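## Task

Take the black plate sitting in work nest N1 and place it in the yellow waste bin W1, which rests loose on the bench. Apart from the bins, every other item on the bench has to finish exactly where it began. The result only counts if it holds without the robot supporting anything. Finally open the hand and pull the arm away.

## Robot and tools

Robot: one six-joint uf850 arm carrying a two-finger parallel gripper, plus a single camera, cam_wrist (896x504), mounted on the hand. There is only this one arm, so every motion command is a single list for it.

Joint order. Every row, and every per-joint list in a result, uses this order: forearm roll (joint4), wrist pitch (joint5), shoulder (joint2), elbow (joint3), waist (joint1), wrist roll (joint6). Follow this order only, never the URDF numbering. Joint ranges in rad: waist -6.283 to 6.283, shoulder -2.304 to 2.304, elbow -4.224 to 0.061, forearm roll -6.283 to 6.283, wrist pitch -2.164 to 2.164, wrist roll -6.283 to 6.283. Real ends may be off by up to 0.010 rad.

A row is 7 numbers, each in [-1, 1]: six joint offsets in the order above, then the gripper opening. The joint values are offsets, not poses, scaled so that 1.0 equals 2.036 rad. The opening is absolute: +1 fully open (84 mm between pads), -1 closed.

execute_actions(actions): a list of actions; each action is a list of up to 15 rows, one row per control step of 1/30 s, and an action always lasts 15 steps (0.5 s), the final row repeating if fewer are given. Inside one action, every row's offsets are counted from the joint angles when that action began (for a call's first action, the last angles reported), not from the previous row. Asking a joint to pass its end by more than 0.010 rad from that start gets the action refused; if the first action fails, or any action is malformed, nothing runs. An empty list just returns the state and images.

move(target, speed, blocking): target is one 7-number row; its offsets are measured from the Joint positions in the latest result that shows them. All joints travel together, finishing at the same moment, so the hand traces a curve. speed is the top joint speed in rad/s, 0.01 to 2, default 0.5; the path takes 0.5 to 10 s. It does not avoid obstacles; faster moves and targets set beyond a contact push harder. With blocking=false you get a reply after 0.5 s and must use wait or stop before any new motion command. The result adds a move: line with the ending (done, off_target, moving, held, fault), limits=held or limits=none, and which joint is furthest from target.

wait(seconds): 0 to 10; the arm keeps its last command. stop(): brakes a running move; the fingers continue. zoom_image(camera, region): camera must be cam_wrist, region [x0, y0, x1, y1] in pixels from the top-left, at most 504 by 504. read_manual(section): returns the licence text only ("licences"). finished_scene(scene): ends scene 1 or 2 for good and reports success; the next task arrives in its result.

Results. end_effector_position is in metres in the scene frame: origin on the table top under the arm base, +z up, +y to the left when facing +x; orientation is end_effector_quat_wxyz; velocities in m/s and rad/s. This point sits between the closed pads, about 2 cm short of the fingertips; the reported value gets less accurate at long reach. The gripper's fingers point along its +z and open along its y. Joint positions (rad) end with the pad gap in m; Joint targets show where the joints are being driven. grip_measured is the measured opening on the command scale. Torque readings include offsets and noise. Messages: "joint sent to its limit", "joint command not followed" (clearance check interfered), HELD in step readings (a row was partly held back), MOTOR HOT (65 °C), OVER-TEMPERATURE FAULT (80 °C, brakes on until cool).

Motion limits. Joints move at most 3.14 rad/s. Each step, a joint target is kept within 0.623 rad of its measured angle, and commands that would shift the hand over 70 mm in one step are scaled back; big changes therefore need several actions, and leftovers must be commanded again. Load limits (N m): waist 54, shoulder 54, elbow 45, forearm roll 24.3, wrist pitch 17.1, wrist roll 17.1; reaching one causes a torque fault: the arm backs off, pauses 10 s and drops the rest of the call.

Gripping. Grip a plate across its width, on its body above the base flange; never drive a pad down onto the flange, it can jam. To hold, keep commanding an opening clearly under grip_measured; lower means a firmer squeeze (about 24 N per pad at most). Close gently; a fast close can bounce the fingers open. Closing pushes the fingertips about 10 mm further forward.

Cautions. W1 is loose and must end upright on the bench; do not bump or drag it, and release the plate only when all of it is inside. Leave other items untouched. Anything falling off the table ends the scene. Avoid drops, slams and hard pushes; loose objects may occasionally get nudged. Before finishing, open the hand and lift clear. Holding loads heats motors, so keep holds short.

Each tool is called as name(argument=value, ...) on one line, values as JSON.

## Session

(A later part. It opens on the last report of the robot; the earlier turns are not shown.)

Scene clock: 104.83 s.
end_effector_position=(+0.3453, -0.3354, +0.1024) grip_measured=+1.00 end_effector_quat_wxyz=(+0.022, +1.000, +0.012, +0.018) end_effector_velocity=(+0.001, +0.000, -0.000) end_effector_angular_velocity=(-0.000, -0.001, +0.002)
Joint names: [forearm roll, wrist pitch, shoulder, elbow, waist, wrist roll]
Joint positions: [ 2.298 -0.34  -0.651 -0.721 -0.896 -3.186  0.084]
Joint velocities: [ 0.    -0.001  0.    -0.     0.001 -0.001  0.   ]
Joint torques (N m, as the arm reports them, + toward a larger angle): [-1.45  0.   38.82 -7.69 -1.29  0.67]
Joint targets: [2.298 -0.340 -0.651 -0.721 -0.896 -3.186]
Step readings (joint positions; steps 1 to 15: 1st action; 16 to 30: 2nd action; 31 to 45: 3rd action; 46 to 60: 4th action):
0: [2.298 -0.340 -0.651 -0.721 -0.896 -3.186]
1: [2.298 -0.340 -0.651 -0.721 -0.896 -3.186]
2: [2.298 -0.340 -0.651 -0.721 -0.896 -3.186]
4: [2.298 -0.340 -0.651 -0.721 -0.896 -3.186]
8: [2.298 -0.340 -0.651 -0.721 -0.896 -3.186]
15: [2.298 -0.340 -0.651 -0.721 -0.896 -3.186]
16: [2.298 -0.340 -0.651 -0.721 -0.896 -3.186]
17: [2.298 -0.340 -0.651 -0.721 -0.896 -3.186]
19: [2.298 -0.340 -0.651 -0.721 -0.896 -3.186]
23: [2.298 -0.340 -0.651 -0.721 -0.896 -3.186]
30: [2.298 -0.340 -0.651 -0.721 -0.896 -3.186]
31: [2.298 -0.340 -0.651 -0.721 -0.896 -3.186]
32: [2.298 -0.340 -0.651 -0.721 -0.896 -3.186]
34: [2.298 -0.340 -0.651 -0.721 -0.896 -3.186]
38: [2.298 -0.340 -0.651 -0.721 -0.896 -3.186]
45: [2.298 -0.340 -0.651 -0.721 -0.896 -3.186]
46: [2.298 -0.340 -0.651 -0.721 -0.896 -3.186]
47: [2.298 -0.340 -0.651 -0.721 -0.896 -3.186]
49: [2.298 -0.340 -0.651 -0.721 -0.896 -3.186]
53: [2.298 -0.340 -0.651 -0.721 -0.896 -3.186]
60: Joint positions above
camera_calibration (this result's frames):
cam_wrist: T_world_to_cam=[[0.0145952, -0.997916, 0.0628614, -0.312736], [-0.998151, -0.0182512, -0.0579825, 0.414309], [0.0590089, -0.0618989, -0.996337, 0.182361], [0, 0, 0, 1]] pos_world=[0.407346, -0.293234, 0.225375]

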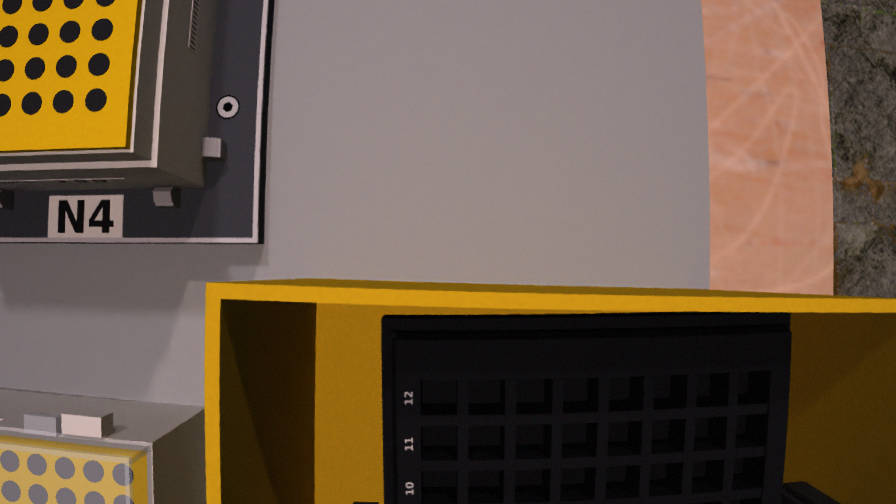

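move(target=[-0.19,0.031,0.0825,0.036,-0.0245,0.175,0.5], speed=0.3)

move(target=[-0.607,-0.1,0.2,0,0.05,0.7,0.5], speed=0.9)

move(target=[-0.46,0.056,-0.168,-0.248,0.567,0.95,0.5], speed=0.9)

move(target=[-0.15,0.06,-0.2,-0.1,0,0.15,0.5], speed=0.4)

Scene clock: 112.13 s.
end_effector_position=(+0.3334, -0.3314, +0.1618) grip_measured=+1.00 end_effector_quat_wxyz=(+0.013, +1.000, +0.007, +0.008) end_effector_velocity=(+0.000, +0.000, +0.000) end_effector_angular_velocity=(-0.000, +0.000, -0.000)
Joint names: [forearm roll, wrist pitch, shoulder, elbow, waist, wrist roll]
Joint positions: [ 1.911 -0.276 -0.483 -0.648 -0.946 -2.83   0.084]
Joint velocities: [-0.001  0.     0.001  0.     0.     0.002 -0.   ]
Joint torques (N m, as the arm reports them, + toward a larger angle): [-1.84 -0.2  36.91 -9.94 -2.35  0.39]
Joint targets: [1.911 -0.276 -0.483 -0.648 -0.946 -2.830]
move: done; limits=none; farthest joint: the waist, 0.000 radians from its target (0.050 radians at the start)
camera_calibration (this result's frames):
cam_wrist: T_world_to_cam=[[0.00597879, -0.998999, 0.0443294, -0.306755], [-0.999306, -0.00759855, -0.0364612, 0.406427], [0.0367615, -0.0440806, -0.998351, 0.256076], [0, 0, 0, 1]] pos_world=[0.398565, -0.292072, 0.28407]

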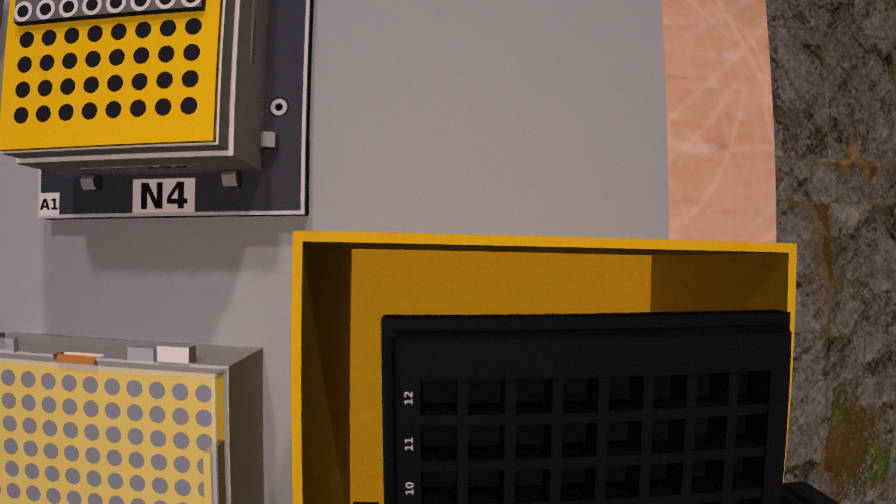

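Scene clock: 114.40 s.
end_effector_position=(+0.4044, -0.2723, +0.3077) grip_measured=+1.00 end_effector_quat_wxyz=(-0.042, +0.999, -0.014, -0.004) end_effector_velocity=(+0.000, +0.000, +0.000) end_effector_angular_velocity=(+0.000, +0.000, -0.001)
Joint names: [forearm roll, wrist pitch, shoulder, elbow, waist, wrist roll]
Joint positions: [ 0.676 -0.48  -0.076 -0.648 -0.844 -1.405  0.084]
Joint velocities: [-0.002 -0.001  0.001  0.    -0.     0.002 -0.   ]
Joint torques (N m, as the arm reports them, + toward a larger angle): [ -2.23  -0.01  32.49 -16.97   0.63   0.51]
Joint targets: [0.675 -0.480 -0.076 -0.648 -0.844 -1.405]
move: done; limits=none; farthest joint: the waist, 0.000 radians from its target (0.101 radians at the start)
camera_calibration (this result's frames):
cam_wrist: T_world_to_cam=[[-0.0369982, -0.99719, -0.0651458, -0.203071], [-0.999226, 0.0377901, -0.0109654, 0.487653], [0.0133965, 0.0646896, -0.997816, 0.440714], [0, 0, 0, 1]] pos_world=[0.473858, -0.249439, 0.431869]

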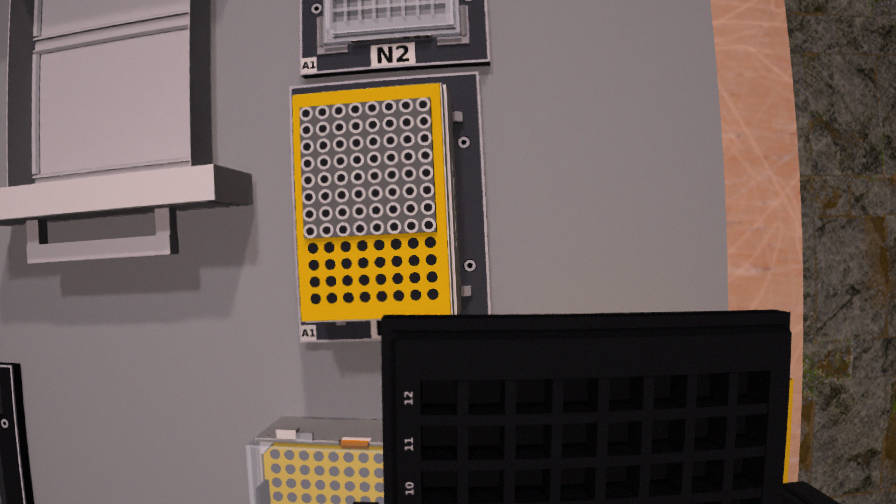

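Scene clock: 117.23 s.
end_effector_position=(+0.6772, +0.1814, +0.2532) grip_measured=+1.00 end_effector_quat_wxyz=(-0.024, +0.999, +0.007, +0.021) end_effector_velocity=(+0.000, +0.001, +0.000) end_effector_angular_velocity=(+0.001, -0.001, +0.001)
Joint names: [forearm roll, wrist pitch, shoulder, elbow, waist, wrist roll]
Joint positions: [-0.261 -0.366 -0.418 -1.152  0.31   0.529  0.084]
Joint velocities: [-0.     0.001 -0.001 -0.001  0.002  0.001  0.   ]
Joint torques (N m, as the arm reports them, + toward a larger angle): [ -1.62   0.16  50.36 -18.34  11.77   0.45]
Joint targets: [-0.261 -0.366 -0.418 -1.152 0.310 0.529]
move: done; limits=none; farthest joint: the elbow, 0.001 radians from its target (0.505 radians at the start)
camera_calibration (this result's frames):
cam_wrist: T_world_to_cam=[[0.00601639, -0.999513, -0.0306249, 0.218446], [-0.997956, -0.00405304, -0.0637727, 0.762581], [0.0636175, 0.030946, -0.997494, 0.32526], [0, 0, 0, 1]] pos_world=[0.739016, 0.211365, 0.379767]

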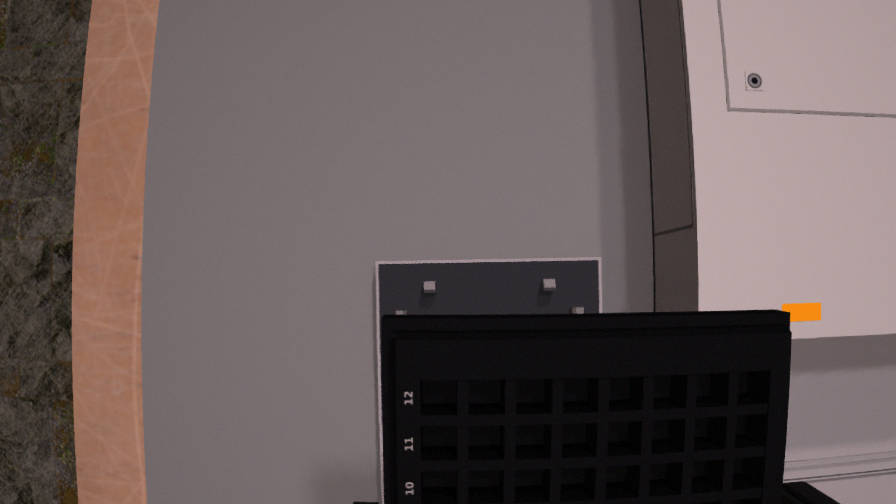

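Scene clock: 118.80 s.
end_effector_position=(+0.6784, +0.1964, +0.0712) grip_measured=+1.00 end_effector_quat_wxyz=(+0.002, +1.000, +0.011, +0.000) end_effector_velocity=(-0.001, +0.000, -0.002) end_effector_angular_velocity=(-0.000, +0.002, +0.000)
Joint names: [forearm roll, wrist pitch, shoulder, elbow, waist, wrist roll]
Joint positions: [-0.566 -0.244 -0.825 -1.356  0.31   0.834  0.084]
Joint velocities: [-0.001  0.001 -0.003  0.     0.001  0.002  0.   ]
Joint torques (N m, as the arm reports them, + toward a larger angle): [ -1.74   0.1   55.44 -14.66  11.09   0.44]
Joint targets: [-0.566 -0.244 -0.825 -1.356 0.310 0.834]
move: done; limits=none; farthest joint: the shoulder, 0.001 radians from its target (0.407 radians at the start)
camera_calibration (this result's frames):
cam_wrist: T_world_to_cam=[[0.0148167, -0.999663, 0.0212973, 0.218231], [-0.999643, -0.0152836, -0.0219285, 0.752535], [0.0222466, -0.0209648, -0.999533, 0.181608], [0, 0, 0, 1]] pos_world=[0.744992, 0.233466, 0.193378]

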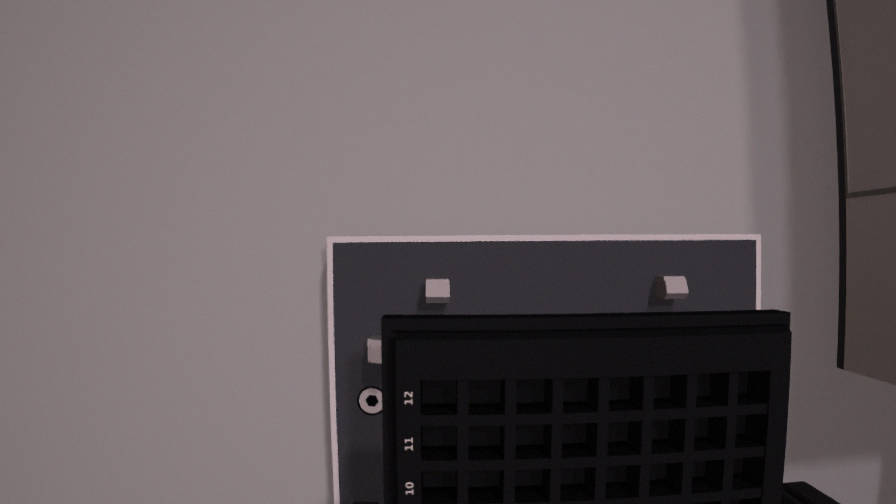

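move(target=[-0.0344,0.0162,-0.0418,-0.0255,-0.0039,0.031,1], speed=0.04)

move(target=[0,0,-0.003,-0.0172,-0.0042,-0.004,1], speed=0.015)

Scene clock: 125.30 s.
end_effector_position=(+0.6781, +0.1967, +0.0325) grip_measured=+1.00 end_effector_quat_wxyz=(+0.000, +1.000, +0.012, +0.001) end_effector_velocity=(-0.000, +0.000, -0.001) end_effector_angular_velocity=(+0.001, -0.000, -0.001)
Joint names: [forearm roll, wrist pitch, shoulder, elbow, waist, wrist roll]
Joint positions: [-0.636 -0.211 -0.909 -1.408  0.302  0.897  0.084]
Joint velocities: [-0.001  0.001 -0.001 -0.001  0.     0.002  0.   ]
Joint torques (N m, as the arm reports them, + toward a larger angle): [ -1.54   0.44  55.22 -13.12  12.66   0.49]
Joint targets: [-0.636 -0.211 -0.910 -1.408 0.302 0.897]
move: done; limits=none; farthest joint: the shoulder, 0.001 radians from its target (0.085 radians at the start)
camera_calibration (this result's frames):
cam_wrist: T_world_to_cam=[[0.0166875, -0.999694, 0.0182613, 0.218207], [-0.999581, -0.0171117, -0.0233277, 0.751815], [0.0236331, -0.0178644, -0.999561, 0.141454], [0, 0, 0, 1]] pos_world=[0.744516, 0.233532, 0.154945]

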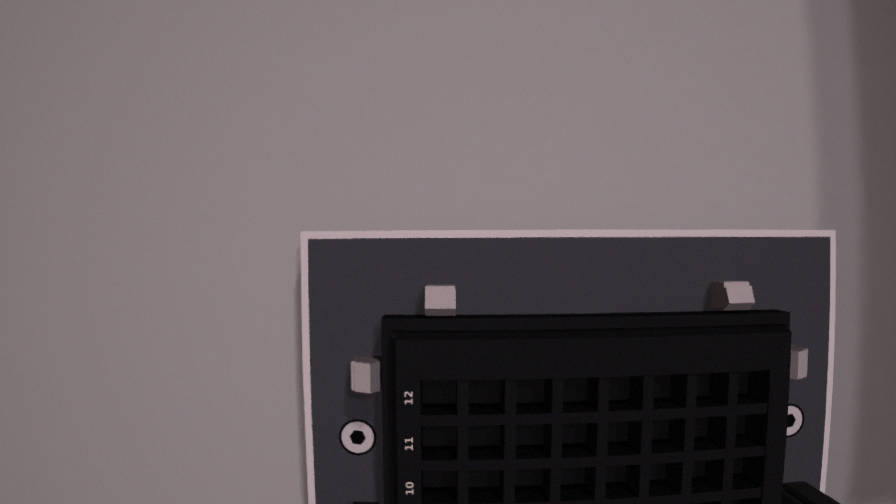

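Scene clock: 127.87 s.
end_effector_position=(+0.6843, +0.1962, +0.0317) grip_measured=+1.00 end_effector_quat_wxyz=(+0.001, +1.000, +0.014, +0.004) end_effector_velocity=(+0.000, -0.000, +0.000) end_effector_angular_velocity=(+0.000, -0.001, -0.002)
Joint names: [forearm roll, wrist pitch, shoulder, elbow, waist, wrist roll]
Joint positions: [-0.636 -0.214 -0.917 -1.423  0.299  0.889  0.084]
Joint velocities: [ 0.     0.    -0.    -0.001 -0.     0.001  0.   ]
Joint torques (N m, as the arm reports them, + toward a larger angle): [ -6.12   6.6   82.67 -53.57 -20.25   0.91]
Joint targets: [-0.636 -0.211 -0.916 -1.443 0.294 0.889]
move: off_target; limits=none; farthest joint: the elbow, 0.020 radians from its target (0.035 radians at the start)
camera_calibration (this result's frames):
cam_wrist: T_world_to_cam=[[0.0208305, -0.999599, 0.0191929, 0.214653], [-0.999329, -0.0213957, -0.0297297, 0.758858], [0.0301284, -0.0185607, -0.999374, 0.136106], [0, 0, 0, 1]] pos_world=[0.749777, 0.23333, 0.154461]

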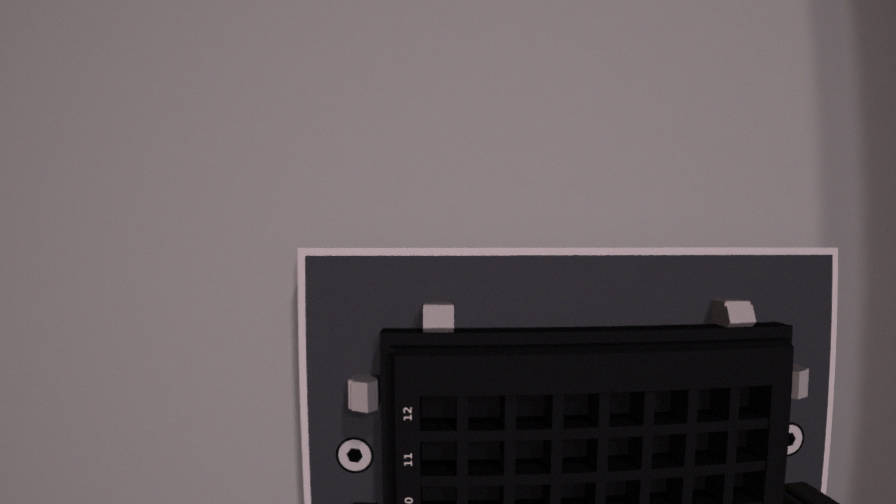

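Strong jam but slipping. Keep pressing and raise with the shoulder.

move(target=[0,0.001,0.0045,-0.002,-0.001,0.002,1], speed=0.01)

Scene clock: 130.23 s.
end_effector_position=(+0.6834, +0.1961, +0.0341) grip_measured=+1.00 end_effector_quat_wxyz=(-0.000, +1.000, +0.013, +0.004) end_effector_velocity=(+0.000, -0.000, +0.000) end_effector_angular_velocity=(+0.002, -0.001, -0.002)
Joint names: [forearm roll, wrist pitch, shoulder, elbow, waist, wrist roll]
Joint positions: [-0.636 -0.213 -0.91  -1.416  0.3    0.892  0.084]
Joint velocities: [ 0.001  0.002  0.001  0.001 -0.001  0.     0.   ]
Joint torques (N m, as the arm reports them, + toward a larger angle): [ -4.51   3.    82.19 -43.96  -9.33   1.48]
Joint targets: [-0.636 -0.212 -0.907 -1.427 0.297 0.893]
move: off_target; limits=none; farthest joint: the elbow, 0.011 radians from its target (0.004 radians at the start)
camera_calibration (this result's frames):
cam_wrist: T_world_to_cam=[[0.0175429, -0.999686, 0.017918, 0.216878], [-0.999379, -0.0180799, -0.0302601, 0.757434], [0.0305745, -0.017376, -0.999381, 0.138075], [0, 0, 0, 1]] pos_world=[0.748937, 0.232904, 0.157024]

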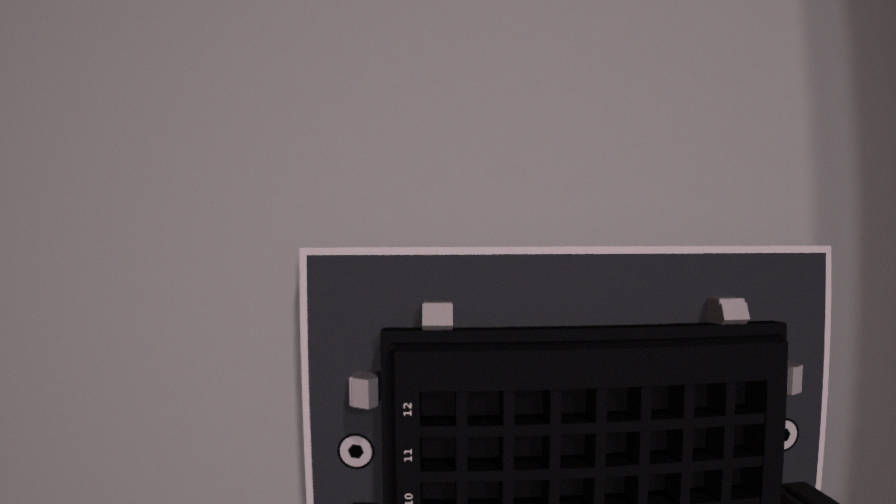

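execute_actions(actions=[[[0,0,0.002,-0.005,-0.0005,0,1]],[[0,0,0.002,-0.005,-0.0005,0,1]],[[0,0,0.002,-0.005,-0.0005,0,1]],[[0,0,0.002,-0.005,-0.0005,0,1]]])

Scene clock: 134.53 s.
end_effector_position=(+0.6843, +0.1961, +0.0383) grip_measured=+1.00 end_effector_quat_wxyz=(-0.000, +1.000, +0.013, +0.006) end_effector_velocity=(-0.000, -0.000, -0.000) end_effector_angular_velocity=(+0.000, +0.001, -0.000)
Joint names: [forearm roll, wrist pitch, shoulder, elbow, waist, wrist roll]
Joint positions: [-0.636 -0.213 -0.9   -1.41   0.3    0.892  0.084]
Joint velocities: [ 0.001  0.     0.     0.001  0.    -0.001  0.   ]
Joint torques (N m, as the arm reports them, + toward a larger angle): [ -5.32   4.31  81.12 -42.92  -6.98   1.06]
Joint targets: [-0.636 -0.213 -0.899 -1.422 0.299 0.892]
Step readings (joint positions; steps 1 to 15: 1st action; 16 to 30: 2nd action; 31 to 45: 3rd action; 46 to 60: 4th action):
0: [-0.636 -0.212 -0.909 -1.416 0.300 0.892]
1: [-0.636 -0.212 -0.909 -1.416 0.300 0.892]
2: [-0.636 -0.212 -0.909 -1.415 0.300 0.892]
4: [-0.636 -0.213 -0.908 -1.415 0.300 0.892]
8: [-0.636 -0.213 -0.908 -1.415 0.300 0.892]
15: [-0.636 -0.213 -0.908 -1.414 0.300 0.892]
16: [-0.636 -0.213 -0.907 -1.414 0.300 0.892]
17: [-0.636 -0.213 -0.907 -1.414 0.300 0.892]
19: [-0.636 -0.213 -0.906 -1.414 0.300 0.892]
23: [-0.636 -0.213 -0.905 -1.413 0.300 0.892]
30: [-0.636 -0.213 -0.905 -1.413 0.300 0.892]
31: [-0.636 -0.213 -0.905 -1.413 0.300 0.892]
32: [-0.636 -0.213 -0.905 -1.413 0.300 0.892]
34: [-0.636 -0.213 -0.904 -1.412 0.300 0.892]
38: [-0.636 -0.213 -0.903 -1.412 0.300 0.892]
45: [-0.636 -0.213 -0.903 -1.412 0.300 0.892]
46: [-0.636 -0.213 -0.903 -1.411 0.300 0.892]
47: [-0.636 -0.213 -0.903 -1.411 0.300 0.892]
49: [-0.636 -0.213 -0.901 -1.411 0.300 0.892]
53: [-0.636 -0.213 -0.900 -1.410 0.300 0.892]
60: Joint positions above
camera_calibration (this result's frames):
cam_wrist: T_world_to_cam=[[0.0175569, -0.9997, 0.0171034, 0.216853], [-0.999281, -0.0181191, -0.0332931, 0.75853], [0.033593, -0.0165066, -0.999299, 0.140013], [0, 0, 0, 1]] pos_world=[0.749474, 0.232842, 0.161459]

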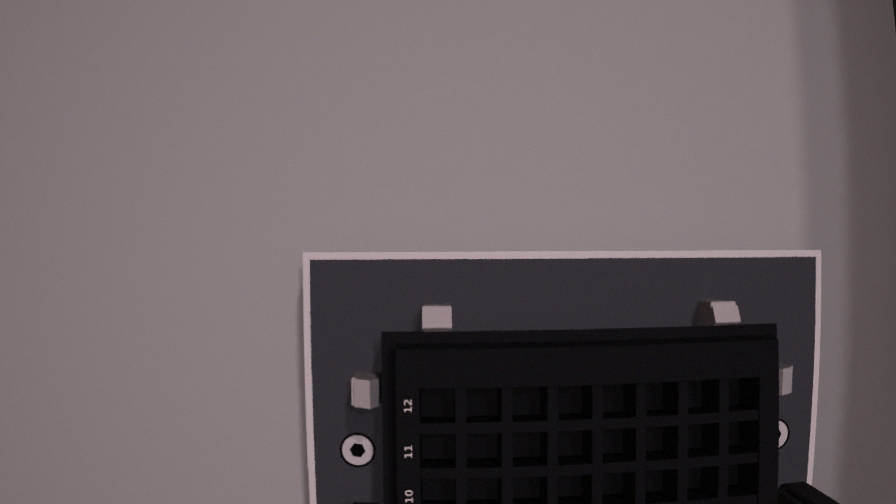

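execute_actions(actions=[[[0,0.001,0.0025,-0.005,-0.0005,0,1]],[[0,0.001,0.0025,-0.005,-0.0005,0,1]],[[0,0.001,0.0025,-0.005,-0.0005,0,1]],[[0,0.001,0.0025,-0.005,-0.0005,0,1]]])

Scene clock: 139.33 s.
end_effector_position=(+0.6892, +0.1960, +0.0471) grip_measured=+1.00 end_effector_quat_wxyz=(-0.003, +1.000, +0.011, +0.012) end_effector_velocity=(-0.000, -0.000, -0.000) end_effector_angular_velocity=(-0.001, +0.001, -0.001)
Joint names: [forearm roll, wrist pitch, shoulder, elbow, waist, wrist roll]
Joint positions: [-0.636 -0.209 -0.882 -1.402  0.299  0.893  0.084]
Joint velocities: [ 0.001 -0.001 -0.    -0.     0.     0.     0.   ]
Joint torques (N m, as the arm reports them, + toward a larger angle): [ -4.59   6.02  73.84 -42.49  -7.12   0.76]
Joint targets: [-0.636 -0.207 -0.882 -1.413 0.298 0.892]
Step readings (joint positions; steps 1 to 15: 1st action; 16 to 30: 2nd action; 31 to 45: 3rd action; 46 to 60: 4th action):
0: [-0.636 -0.213 -0.900 -1.410 0.300 0.892]
1: [-0.636 -0.213 -0.900 -1.410 0.300 0.892]
2: [-0.636 -0.212 -0.900 -1.409 0.300 0.892]
4: [-0.636 -0.212 -0.898 -1.409 0.300 0.892]
8: [-0.636 -0.212 -0.897 -1.408 0.300 0.892]
15: [-0.636 -0.211 -0.896 -1.407 0.300 0.892]
16: [-0.636 -0.211 -0.896 -1.407 0.300 0.892]
17: [-0.636 -0.211 -0.896 -1.407 0.300 0.892]
19: [-0.636 -0.210 -0.894 -1.406 0.300 0.892]
23: [-0.636 -0.210 -0.893 -1.405 0.300 0.893]
30: [-0.636 -0.210 -0.892 -1.405 0.300 0.892]
31: [-0.636 -0.210 -0.892 -1.405 0.300 0.892]
32: [-0.636 -0.209 -0.891 -1.404 0.300 0.892]
34: [-0.636 -0.209 -0.889 -1.403 0.299 0.893]
38: [-0.636 -0.209 -0.888 -1.402 0.299 0.893]
45: [-0.636 -0.209 -0.887 -1.402 0.299 0.892]
46: [-0.636 -0.209 -0.887 -1.402 0.299 0.892]
47: [-0.636 -0.209 -0.886 -1.402 0.299 0.892]
49: [-0.636 -0.209 -0.884 -1.401 0.299 0.893]
53: [-0.636 -0.209 -0.882 -1.402 0.299 0.893]
60: Joint positions above
camera_calibration (this result's frames):
cam_wrist: T_world_to_cam=[[0.0146847, -0.999825, 0.011568, 0.218742], [-0.998859, -0.0151944, -0.0452744, 0.763334], [0.0454423, -0.0108899, -0.998908, 0.139301], [0, 0, 0, 1]] pos_world=[0.752921, 0.231819, 0.171178]

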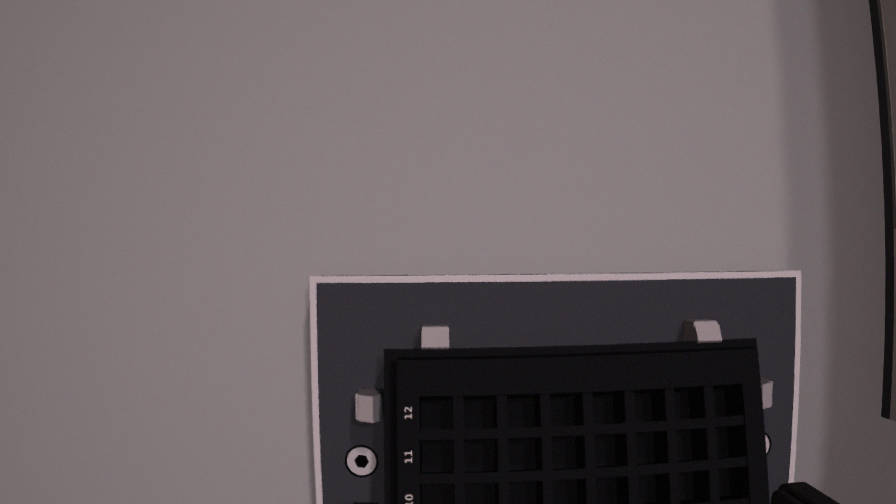

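execute_actions(actions=[[[0,0.001,0.0025,-0.004,-0.001,0,1]],[[0,0.001,0.0025,-0.004,-0.001,0,1]],[[0,0.001,0.0025,-0.004,-0.001,0,1]]])

Scene clock: 142.97 s.
end_effector_position=(+0.7070, +0.1961, +0.0593) grip_measured=+1.00 end_effector_quat_wxyz=(-0.009, +1.000, +0.007, +0.028) end_effector_velocity=(-0.000, +0.001, -0.000) end_effector_angular_velocity=(-0.000, +0.001, +0.002)
Joint names: [forearm roll, wrist pitch, shoulder, elbow, waist, wrist roll]
Joint positions: [-0.636 -0.202 -0.867 -1.415  0.293  0.893  0.084]
Joint velocities: [ 0.    -0.001 -0.001 -0.001  0.001 -0.001  0.   ]
Joint torques (N m, as the arm reports them, + toward a larger angle): [ -3.18   3.54  58.19 -28.04   0.59   0.54]
Joint targets: [-0.636 -0.202 -0.867 -1.415 0.293 0.893]
Step readings (joint positions; steps 1 to 15: 1st action; 16 to 30: 2nd action; 31 to 45: 3rd action):
0: [-0.636 -0.209 -0.882 -1.402 0.299 0.892]
1: [-0.636 -0.209 -0.882 -1.402 0.299 0.892]
2: [-0.636 -0.208 -0.881 -1.401 0.298 0.892]
4: [-0.636 -0.207 -0.879 -1.401 0.298 0.892]
8: [-0.636 -0.206 -0.877 -1.402 0.297 0.893]
15: [-0.636 -0.206 -0.877 -1.402 0.297 0.893]
16: [-0.636 -0.206 -0.877 -1.402 0.297 0.893]
17: [-0.636 -0.206 -0.876 -1.402 0.297 0.893]
19: [-0.636 -0.204 -0.874 -1.403 0.296 0.893]
23: [-0.636 -0.204 -0.871 -1.406 0.295 0.893]
30: [-0.636 -0.204 -0.872 -1.407 0.295 0.893]
31: [-0.636 -0.204 -0.872 -1.407 0.295 0.893]
32: [-0.636 -0.204 -0.871 -1.408 0.295 0.893]
34: [-0.636 -0.203 -0.868 -1.411 0.293 0.893]
38: [-0.636 -0.202 -0.866 -1.415 0.292 0.893]
45: Joint positions above
camera_calibration (this result's frames):
cam_wrist: T_world_to_cam=[[0.00542922, -0.999985, 0.000606648, 0.225685], [-0.997032, -0.00545977, -0.076792, 0.780429], [0.0767941, -0.000187927, -0.997047, 0.126338], [0, 0, 0, 1]] pos_world=[0.767186, 0.229966, 0.185759]

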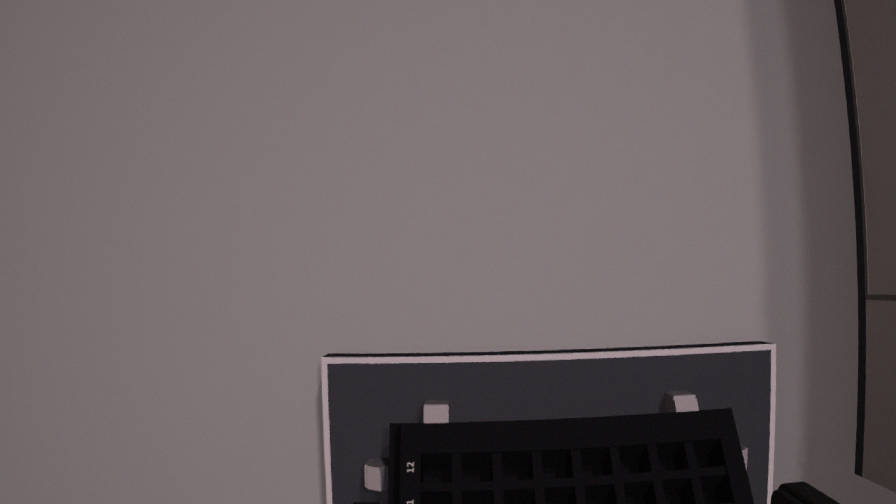

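Loosening.

execute_actions(actions=[[[0,0,0.002,-0.003,-0.001,-0.002,1]],[[0,0,0.002,-0.003,-0.001,-0.002,1]]])

Scene clock: 145.30 s.
end_effector_position=(+0.7196, +0.1957, +0.0674) grip_measured=+1.00 end_effector_quat_wxyz=(-0.011, +0.999, +0.008, +0.038) end_effector_velocity=(-0.001, +0.001, -0.000) end_effector_angular_velocity=(-0.001, +0.002, +0.002)
Joint names: [forearm roll, wrist pitch, shoulder, elbow, waist, wrist roll]
Joint positions: [-0.636 -0.201 -0.858 -1.428  0.289  0.885  0.084]
Joint velocities: [-0.001 -0.    -0.     0.001  0.001  0.     0.   ]
Joint torques (N m, as the arm reports them, + toward a larger angle): [ -2.58   1.94  50.84 -18.89   3.19   0.4 ]
Joint targets: [-0.636 -0.201 -0.858 -1.428 0.289 0.885]
Step readings (joint positions; steps 1 to 15: 1st action; 16 to 30: 2nd action):
0: [-0.636 -0.202 -0.867 -1.415 0.293 0.893]
1: [-0.636 -0.202 -0.867 -1.415 0.293 0.892]
2: [-0.636 -0.202 -0.866 -1.416 0.292 0.892]
4: [-0.636 -0.201 -0.864 -1.420 0.291 0.890]
8: [-0.636 -0.201 -0.862 -1.423 0.291 0.889]
15: [-0.636 -0.201 -0.862 -1.422 0.291 0.889]
16: [-0.636 -0.201 -0.862 -1.422 0.291 0.888]
17: [-0.636 -0.201 -0.862 -1.423 0.290 0.888]
19: [-0.636 -0.202 -0.860 -1.425 0.289 0.886]
23: [-0.636 -0.201 -0.858 -1.428 0.288 0.885]
30: Joint positions above
camera_calibration (this result's frames):
cam_wrist: T_world_to_cam=[[0.00721563, -0.999966, -0.00402376, 0.224237], [-0.995216, -0.00678918, -0.0974614, 0.793926], [0.0974308, 0.00470776, -0.995231, 0.11744], [0, 0, 0, 1]] pos_world=[0.777068, 0.229066, 0.195159]

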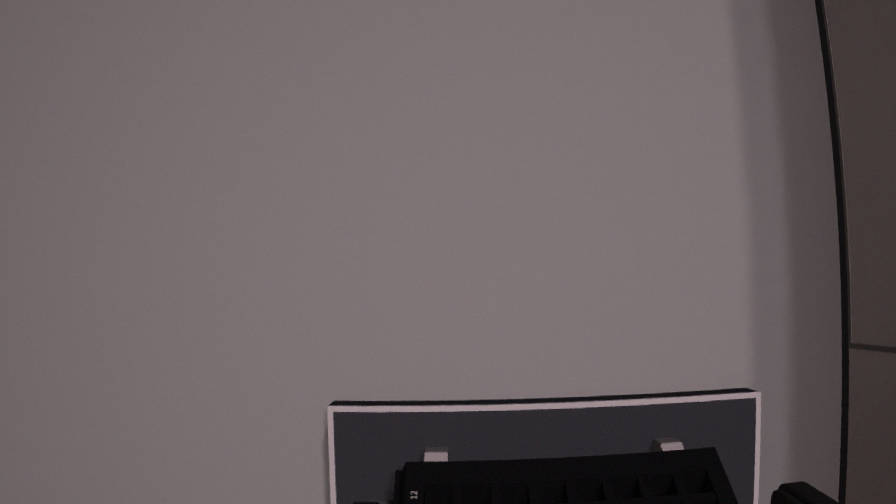

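move(target=[-0.01,0,-0.026,-0.012,0.0005,0.01,1], speed=0.02)

Scene clock: 153.30 s.
end_effector_position=(+0.7096, +0.1961, +0.0412) grip_measured=+1.00 end_effector_quat_wxyz=(-0.006, +1.000, +0.010, +0.026) end_effector_velocity=(-0.001, -0.001, -0.001) end_effector_angular_velocity=(-0.001, +0.002, -0.002)
Joint names: [forearm roll, wrist pitch, shoulder, elbow, waist, wrist roll]
Joint positions: [-0.656 -0.201 -0.911 -1.453  0.29   0.905  0.084]
Joint velocities: [ 0.    -0.001 -0.001 -0.    -0.001  0.001  0.   ]
Joint torques (N m, as the arm reports them, + toward a larger angle): [ -2.35   1.43  59.82 -21.97   2.68   0.51]
Joint targets: [-0.656 -0.201 -0.911 -1.452 0.290 0.905]
move: done; limits=none; farthest joint: the wrist roll, 0.001 radians from its target (0.021 radians at the start)
camera_calibration (this result's frames):
cam_wrist: T_world_to_cam=[[0.0109976, -0.999926, 0.00522259, 0.221531], [-0.997168, -0.0113556, -0.0743462, 0.782737], [0.0744, -0.00439016, -0.997219, 0.110567], [0, 0, 0, 1]] pos_world=[0.769858, 0.230888, 0.167296]

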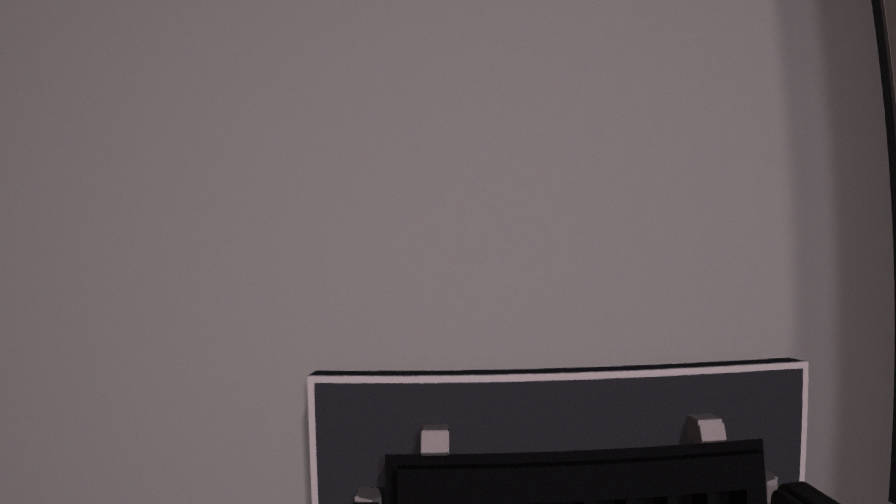

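move(target=[0,0,0,-0.008,-0.001,-0.004,1], speed=0.015)

move(target=[0.02,-0.012,0.02,0.014,0.002,-0.02,1], speed=0.03)

Scene clock: 157.10 s.
end_effector_position=(+0.7197, +0.1967, +0.0451) grip_measured=+1.00 end_effector_quat_wxyz=(-0.008, +0.999, +0.012, +0.034) end_effector_velocity=(-0.000, +0.001, -0.000) end_effector_angular_velocity=(+0.001, -0.001, +0.004)
Joint names: [forearm roll, wrist pitch, shoulder, elbow, waist, wrist roll]
Joint positions: [-0.656 -0.201 -0.911 -1.469  0.287  0.897  0.084]
Joint velocities: [-0.001  0.001 -0.001 -0.001  0.001 -0.002  0.   ]
Joint torques (N m, as the arm reports them, + toward a larger angle): [ -3.32   3.71  62.3  -26.32   7.72   0.41]
Joint targets: [-0.656 -0.201 -0.911 -1.469 0.287 0.897]
move: done; limits=none; farthest joint: the waist, 0.001 radians from its target (0.002 radians at the start)
camera_calibration (this result's frames):
cam_wrist: T_world_to_cam=[[0.0149006, -0.999885, 0.0027559, 0.219262], [-0.995882, -0.0150873, -0.0893934, 0.79363], [0.0894247, -0.00141254, -0.995993, 0.10229], [0, 0, 0, 1]] pos_world=[0.777947, 0.231355, 0.172221]

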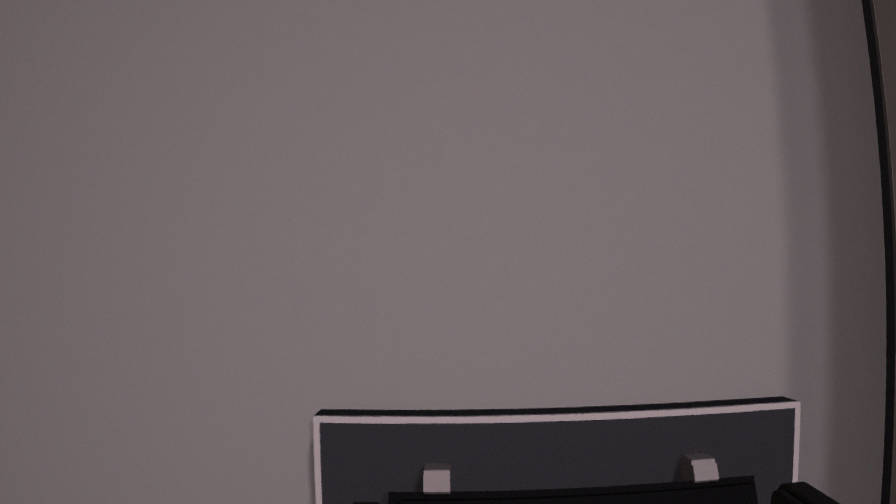

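Scene clock: 158.73 s.
end_effector_position=(+0.7163, +0.1948, +0.0629) grip_measured=+1.00 end_effector_quat_wxyz=(-0.003, +0.999, +0.013, +0.029) end_effector_velocity=(-0.001, +0.000, +0.000) end_effector_angular_velocity=(-0.000, +0.001, +0.001)
Joint names: [forearm roll, wrist pitch, shoulder, elbow, waist, wrist roll]
Joint positions: [-0.616 -0.226 -0.871 -1.44   0.291  0.856  0.084]
Joint velocities: [ 0.001 -0.001  0.001  0.002  0.001 -0.001  0.   ]
Joint torques (N m, as the arm reports them, + toward a larger angle): [ -1.71   0.11  53.96 -14.74  11.39   0.23]
Joint targets: [-0.615 -0.226 -0.870 -1.440 0.291 0.856]
move: done; limits=none; farthest joint: the waist, 0.000 radians from its target (0.004 radians at the start)
camera_calibration (this result's frames):
cam_wrist: T_world_to_cam=[[0.0176519, -0.999777, 0.0116297, 0.2148], [-0.996697, -0.0185173, -0.0790747, 0.792332], [0.0792724, -0.0101955, -0.996801, 0.129383], [0, 0, 0, 1]] pos_world=[0.775667, 0.230743, 0.189124]

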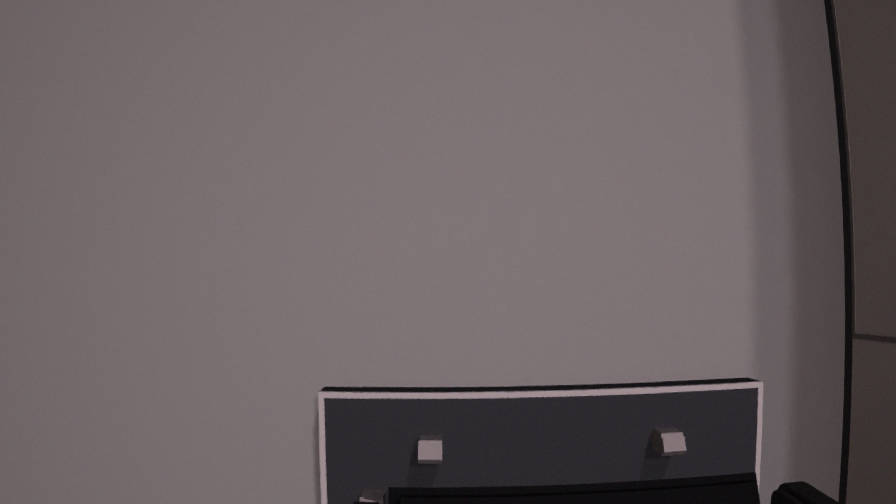

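move(target=[-0.02,0.011,-0.0205,-0.0135,-0.0015,0.02,1], speed=0.03)

move(target=[0,0,-0.011,-0.0245,-0.004,-0.004,1], speed=0.025)

Scene clock: 163.97 s.
end_effector_position=(+0.7177, +0.1967, +0.0441) grip_measured=+1.00 end_effector_quat_wxyz=(-0.007, +0.999, +0.012, +0.032) end_effector_velocity=(+0.001, -0.000, -0.000) end_effector_angular_velocity=(+0.001, -0.002, -0.000)
Joint names: [forearm roll, wrist pitch, shoulder, elbow, waist, wrist roll]
Joint positions: [-0.656 -0.204 -0.912 -1.467  0.288  0.897  0.084]
Joint velocities: [-0.003  0.002 -0.001 -0.002 -0.001  0.002  0.   ]
Joint torques (N m, as the arm reports them, + toward a larger angle): [ -2.11   1.13  56.8  -16.8   10.14   0.59]
Joint targets: [-0.656 -0.203 -0.912 -1.468 0.288 0.897]
move: done; limits=none; farthest joint: the shoulder, 0.001 radians from its target (0.042 radians at the start)
camera_calibration (this result's frames):
cam_wrist: T_world_to_cam=[[0.0161017, -0.999857, 0.00518287, 0.218306], [-0.996218, -0.0164854, -0.0853135, 0.791858], [0.0853868, -0.00378957, -0.996341, 0.104866], [0, 0, 0, 1]] pos_world=[0.776394, 0.231726, 0.170907]

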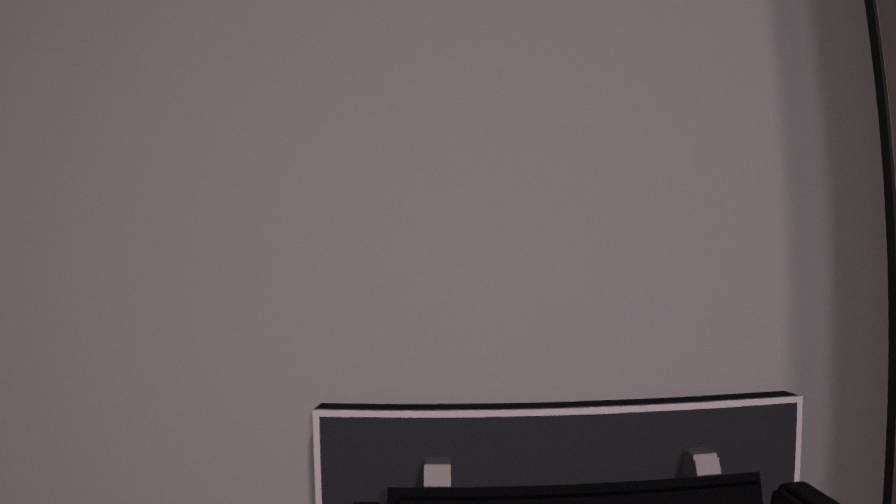

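Scene clock: 166.20 s.
end_effector_position=(+0.7383, +0.1963, +0.0426) grip_measured=+1.00 end_effector_quat_wxyz=(-0.009, +0.999, +0.011, +0.045) end_effector_velocity=(-0.001, +0.000, -0.001) end_effector_angular_velocity=(-0.002, +0.002, +0.002)
Joint names: [forearm roll, wrist pitch, shoulder, elbow, waist, wrist roll]
Joint positions: [-0.656 -0.204 -0.934 -1.517  0.28   0.889  0.084]
Joint velocities: [ 0.    -0.002 -0.001 -0.     0.001 -0.002  0.   ]
Joint torques (N m, as the arm reports them, + toward a larger angle): [ -2.84   0.92  55.8  -19.82   5.21   0.57]
Joint targets: [-0.656 -0.204 -0.935 -1.517 0.280 0.889]
move: done; limits=none; farthest joint: the waist, 0.000 radians from its target (0.008 radians at the start)
camera_calibration (this result's frames):
cam_wrist: T_world_to_cam=[[0.0132108, -0.999912, 0.00119997, 0.219915], [-0.99364, -0.0132621, -0.111822, 0.81086], [0.111828, 0.000284915, -0.993728, 0.0811976], [0, 0, 0, 1]] pos_world=[0.793717, 0.230626, 0.171096]

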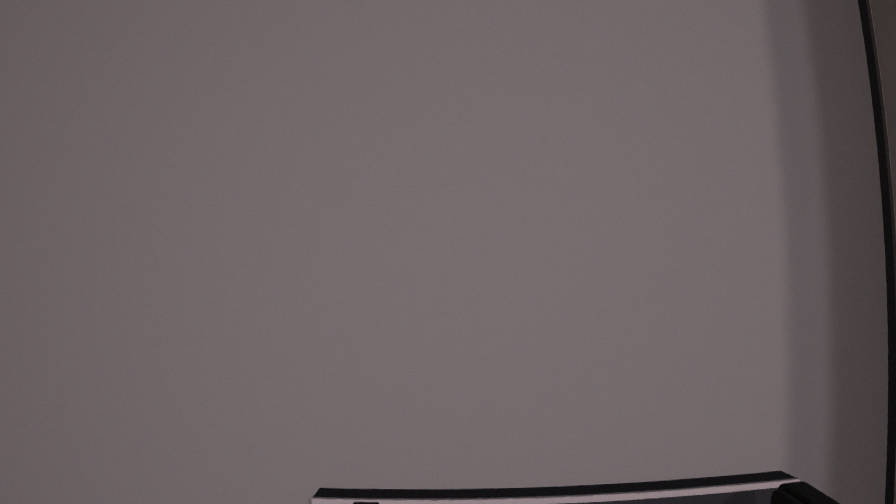

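move(target=[0,0,-0.019,-0.034,-0.0045,-0.006,1], speed=0.025)

move(target=[0.02,-0.01,0.03,0.02,0.002,-0.02,1], speed=0.06)

move(target=[0.024,-0.01,0.0425,0.093,0.0175,-0.001,1], speed=0.1)

Scene clock: 172.73 s.
end_effector_position=(+0.7619, +0.1962, +0.0362) grip_measured=+1.00 end_effector_quat_wxyz=(-0.010, +0.998, +0.011, +0.060) end_effector_velocity=(+0.001, -0.000, -0.000) end_effector_angular_velocity=(+0.000, -0.001, +0.001)
Joint names: [forearm roll, wrist pitch, shoulder, elbow, waist, wrist roll]
Joint positions: [-0.656 -0.204 -0.973 -1.586  0.271  0.876  0.084]
Joint velocities: [-0.     0.001 -0.001 -0.001 -0.001 -0.002 -0.   ]
Joint torques (N m, as the arm reports them, + toward a larger angle): [ -1.63   0.19  57.37 -16.29  10.63   0.44]
Joint targets: [-0.656 -0.204 -0.973 -1.586 0.271 0.876]
move: done; limits=none; farthest joint: the waist, 0.000 radians from its target (0.009 radians at the start)
camera_calibration (this result's frames):
cam_wrist: T_world_to_cam=[[0.0132402, -0.99991, -0.00214205, 0.219558], [-0.989944, -0.0128065, -0.140876, 0.831708], [0.140836, 0.00398575, -0.990025, 0.0491669], [0, 0, 0, 1]] pos_world=[0.813513, 0.229993, 0.166315]

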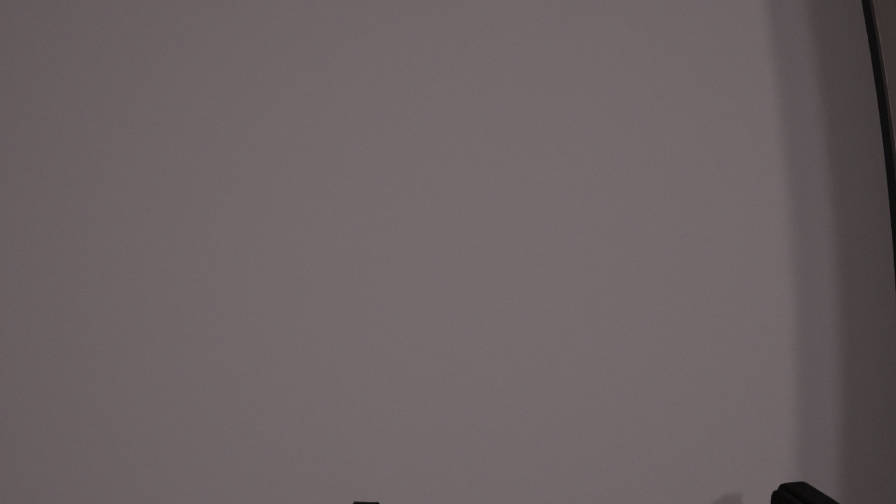

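Scene clock: 174.07 s.
end_effector_position=(+0.7623, +0.1950, +0.0643) grip_measured=+1.00 end_effector_quat_wxyz=(-0.009, +0.998, +0.012, +0.060) end_effector_velocity=(-0.000, -0.000, +0.001) end_effector_angular_velocity=(-0.001, +0.001, +0.001)
Joint names: [forearm roll, wrist pitch, shoulder, elbow, waist, wrist roll]
Joint positions: [-0.616 -0.224 -0.912 -1.546  0.275  0.836  0.084]
Joint velocities: [ 0.002 -0.001  0.002  0.002  0.    -0.003  0.   ]
Joint torques (N m, as the arm reports them, + toward a larger angle): [ -1.91   0.24  59.91 -16.94   9.72   0.46]
Joint targets: [-0.615 -0.224 -0.912 -1.546 0.275 0.836]
move: done; limits=none; farthest joint: the wrist roll, 0.001 radians from its target (0.041 radians at the start)
camera_calibration (this result's frames):
cam_wrist: T_world_to_cam=[[0.0148525, -0.999889, 0.00135532, 0.217012], [-0.989947, -0.0148955, -0.140653, 0.836457], [0.140658, 0.000747364, -0.990058, 0.0777585], [0, 0, 0, 1]] pos_world=[0.813888, 0.22939, 0.194342]

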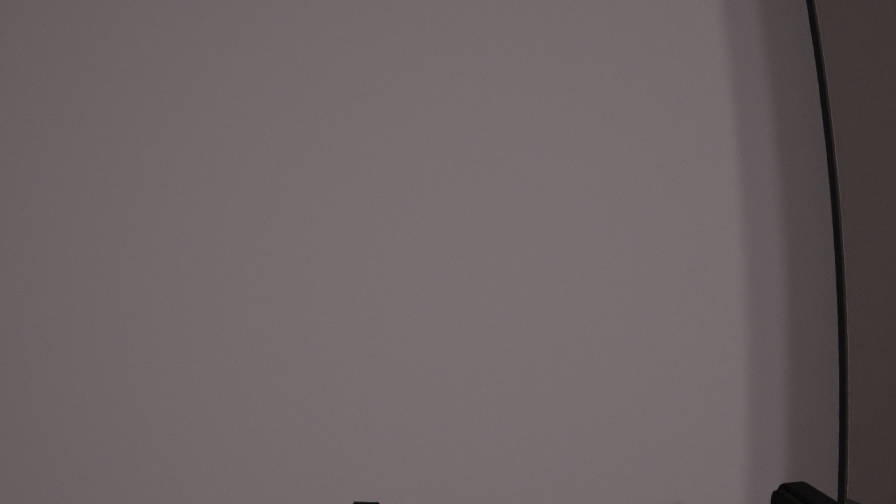

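Scene clock: 176.37 s.
end_effector_position=(+0.6781, +0.1968, +0.0707) grip_measured=+1.00 end_effector_quat_wxyz=(+0.002, +1.000, +0.012, +0.000) end_effector_velocity=(-0.001, -0.001, -0.000) end_effector_angular_velocity=(-0.001, +0.002, -0.001)
Joint names: [forearm roll, wrist pitch, shoulder, elbow, waist, wrist roll]
Joint positions: [-0.567 -0.244 -0.826 -1.357  0.311  0.834  0.084]
Joint velocities: [ 0.    -0.001  0.001  0.002 -0.001  0.     0.   ]
Joint torques (N m, as the arm reports them, + toward a larger angle): [ -1.24   0.1   54.15 -13.78  10.58   0.46]
Joint targets: [-0.567 -0.244 -0.826 -1.356 0.311 0.834]
move: done; limits=none; farthest joint: the waist, 0.000 radians from its target (0.036 radians at the start)
camera_calibration (this result's frames):
cam_wrist: T_world_to_cam=[[0.0163512, -0.999632, 0.0216329, 0.217558], [-0.999628, -0.0168159, -0.021477, 0.752583], [0.0218329, -0.0212736, -0.999535, 0.181514], [0, 0, 0, 1]] pos_world=[0.744783, 0.233995, 0.192887]

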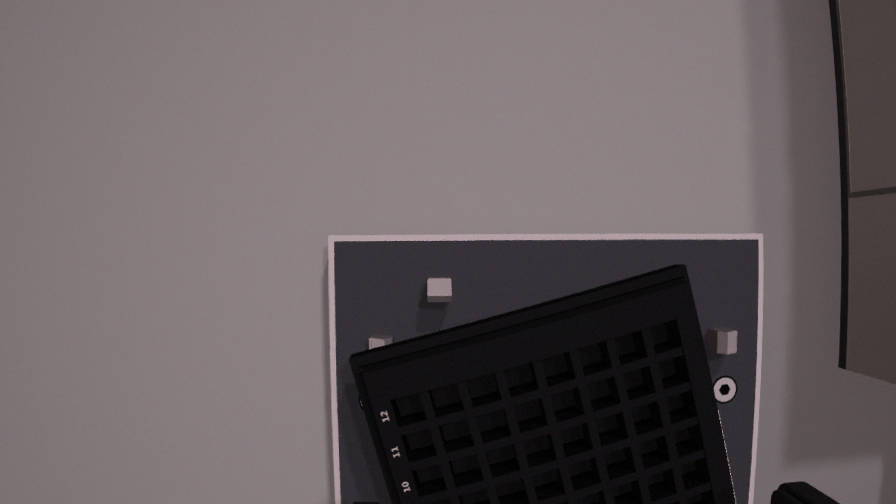

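move(target=[-0.016,0.0075,-0.019,-0.0112,-0.002,-0.118,1], speed=0.15)

Scene clock: 181.80 s.
end_effector_position=(+0.6781, +0.1966, +0.0530) grip_measured=+1.00 end_effector_quat_wxyz=(+0.001, +0.989, +0.147, +0.000) end_effector_velocity=(+0.000, +0.000, -0.000) end_effector_angular_velocity=(+0.000, -0.000, +0.001)
Joint names: [forearm roll, wrist pitch, shoulder, elbow, waist, wrist roll]
Joint positions: [-0.599 -0.229 -0.864 -1.379  0.307  0.594  0.084]
Joint velocities: [ 0.     0.    -0.    -0.    -0.    -0.001  0.   ]
Joint torques (N m, as the arm reports them, + toward a larger angle): [ -1.42   0.27  55.34 -13.92  10.85   0.65]
Joint targets: [-0.599 -0.229 -0.864 -1.379 0.307 0.594]
move: done; limits=none; farthest joint: the waist, 0.000 radians from its target (0.004 radians at the start)
camera_calibration (this result's frames):
cam_wrist: T_world_to_cam=[[0.282336, -0.959086, 0.0209922, 0.0293879], [-0.958954, -0.282763, -0.0212615, 0.776876], [0.0263274, -0.0141277, -0.999554, 0.159354], [0, 0, 0, 1]] pos_world=[0.732496, 0.250108, 0.175183]

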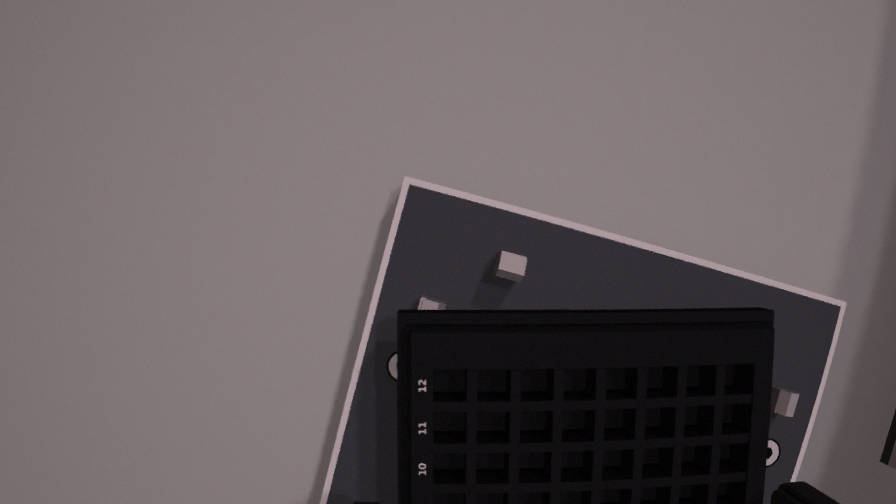

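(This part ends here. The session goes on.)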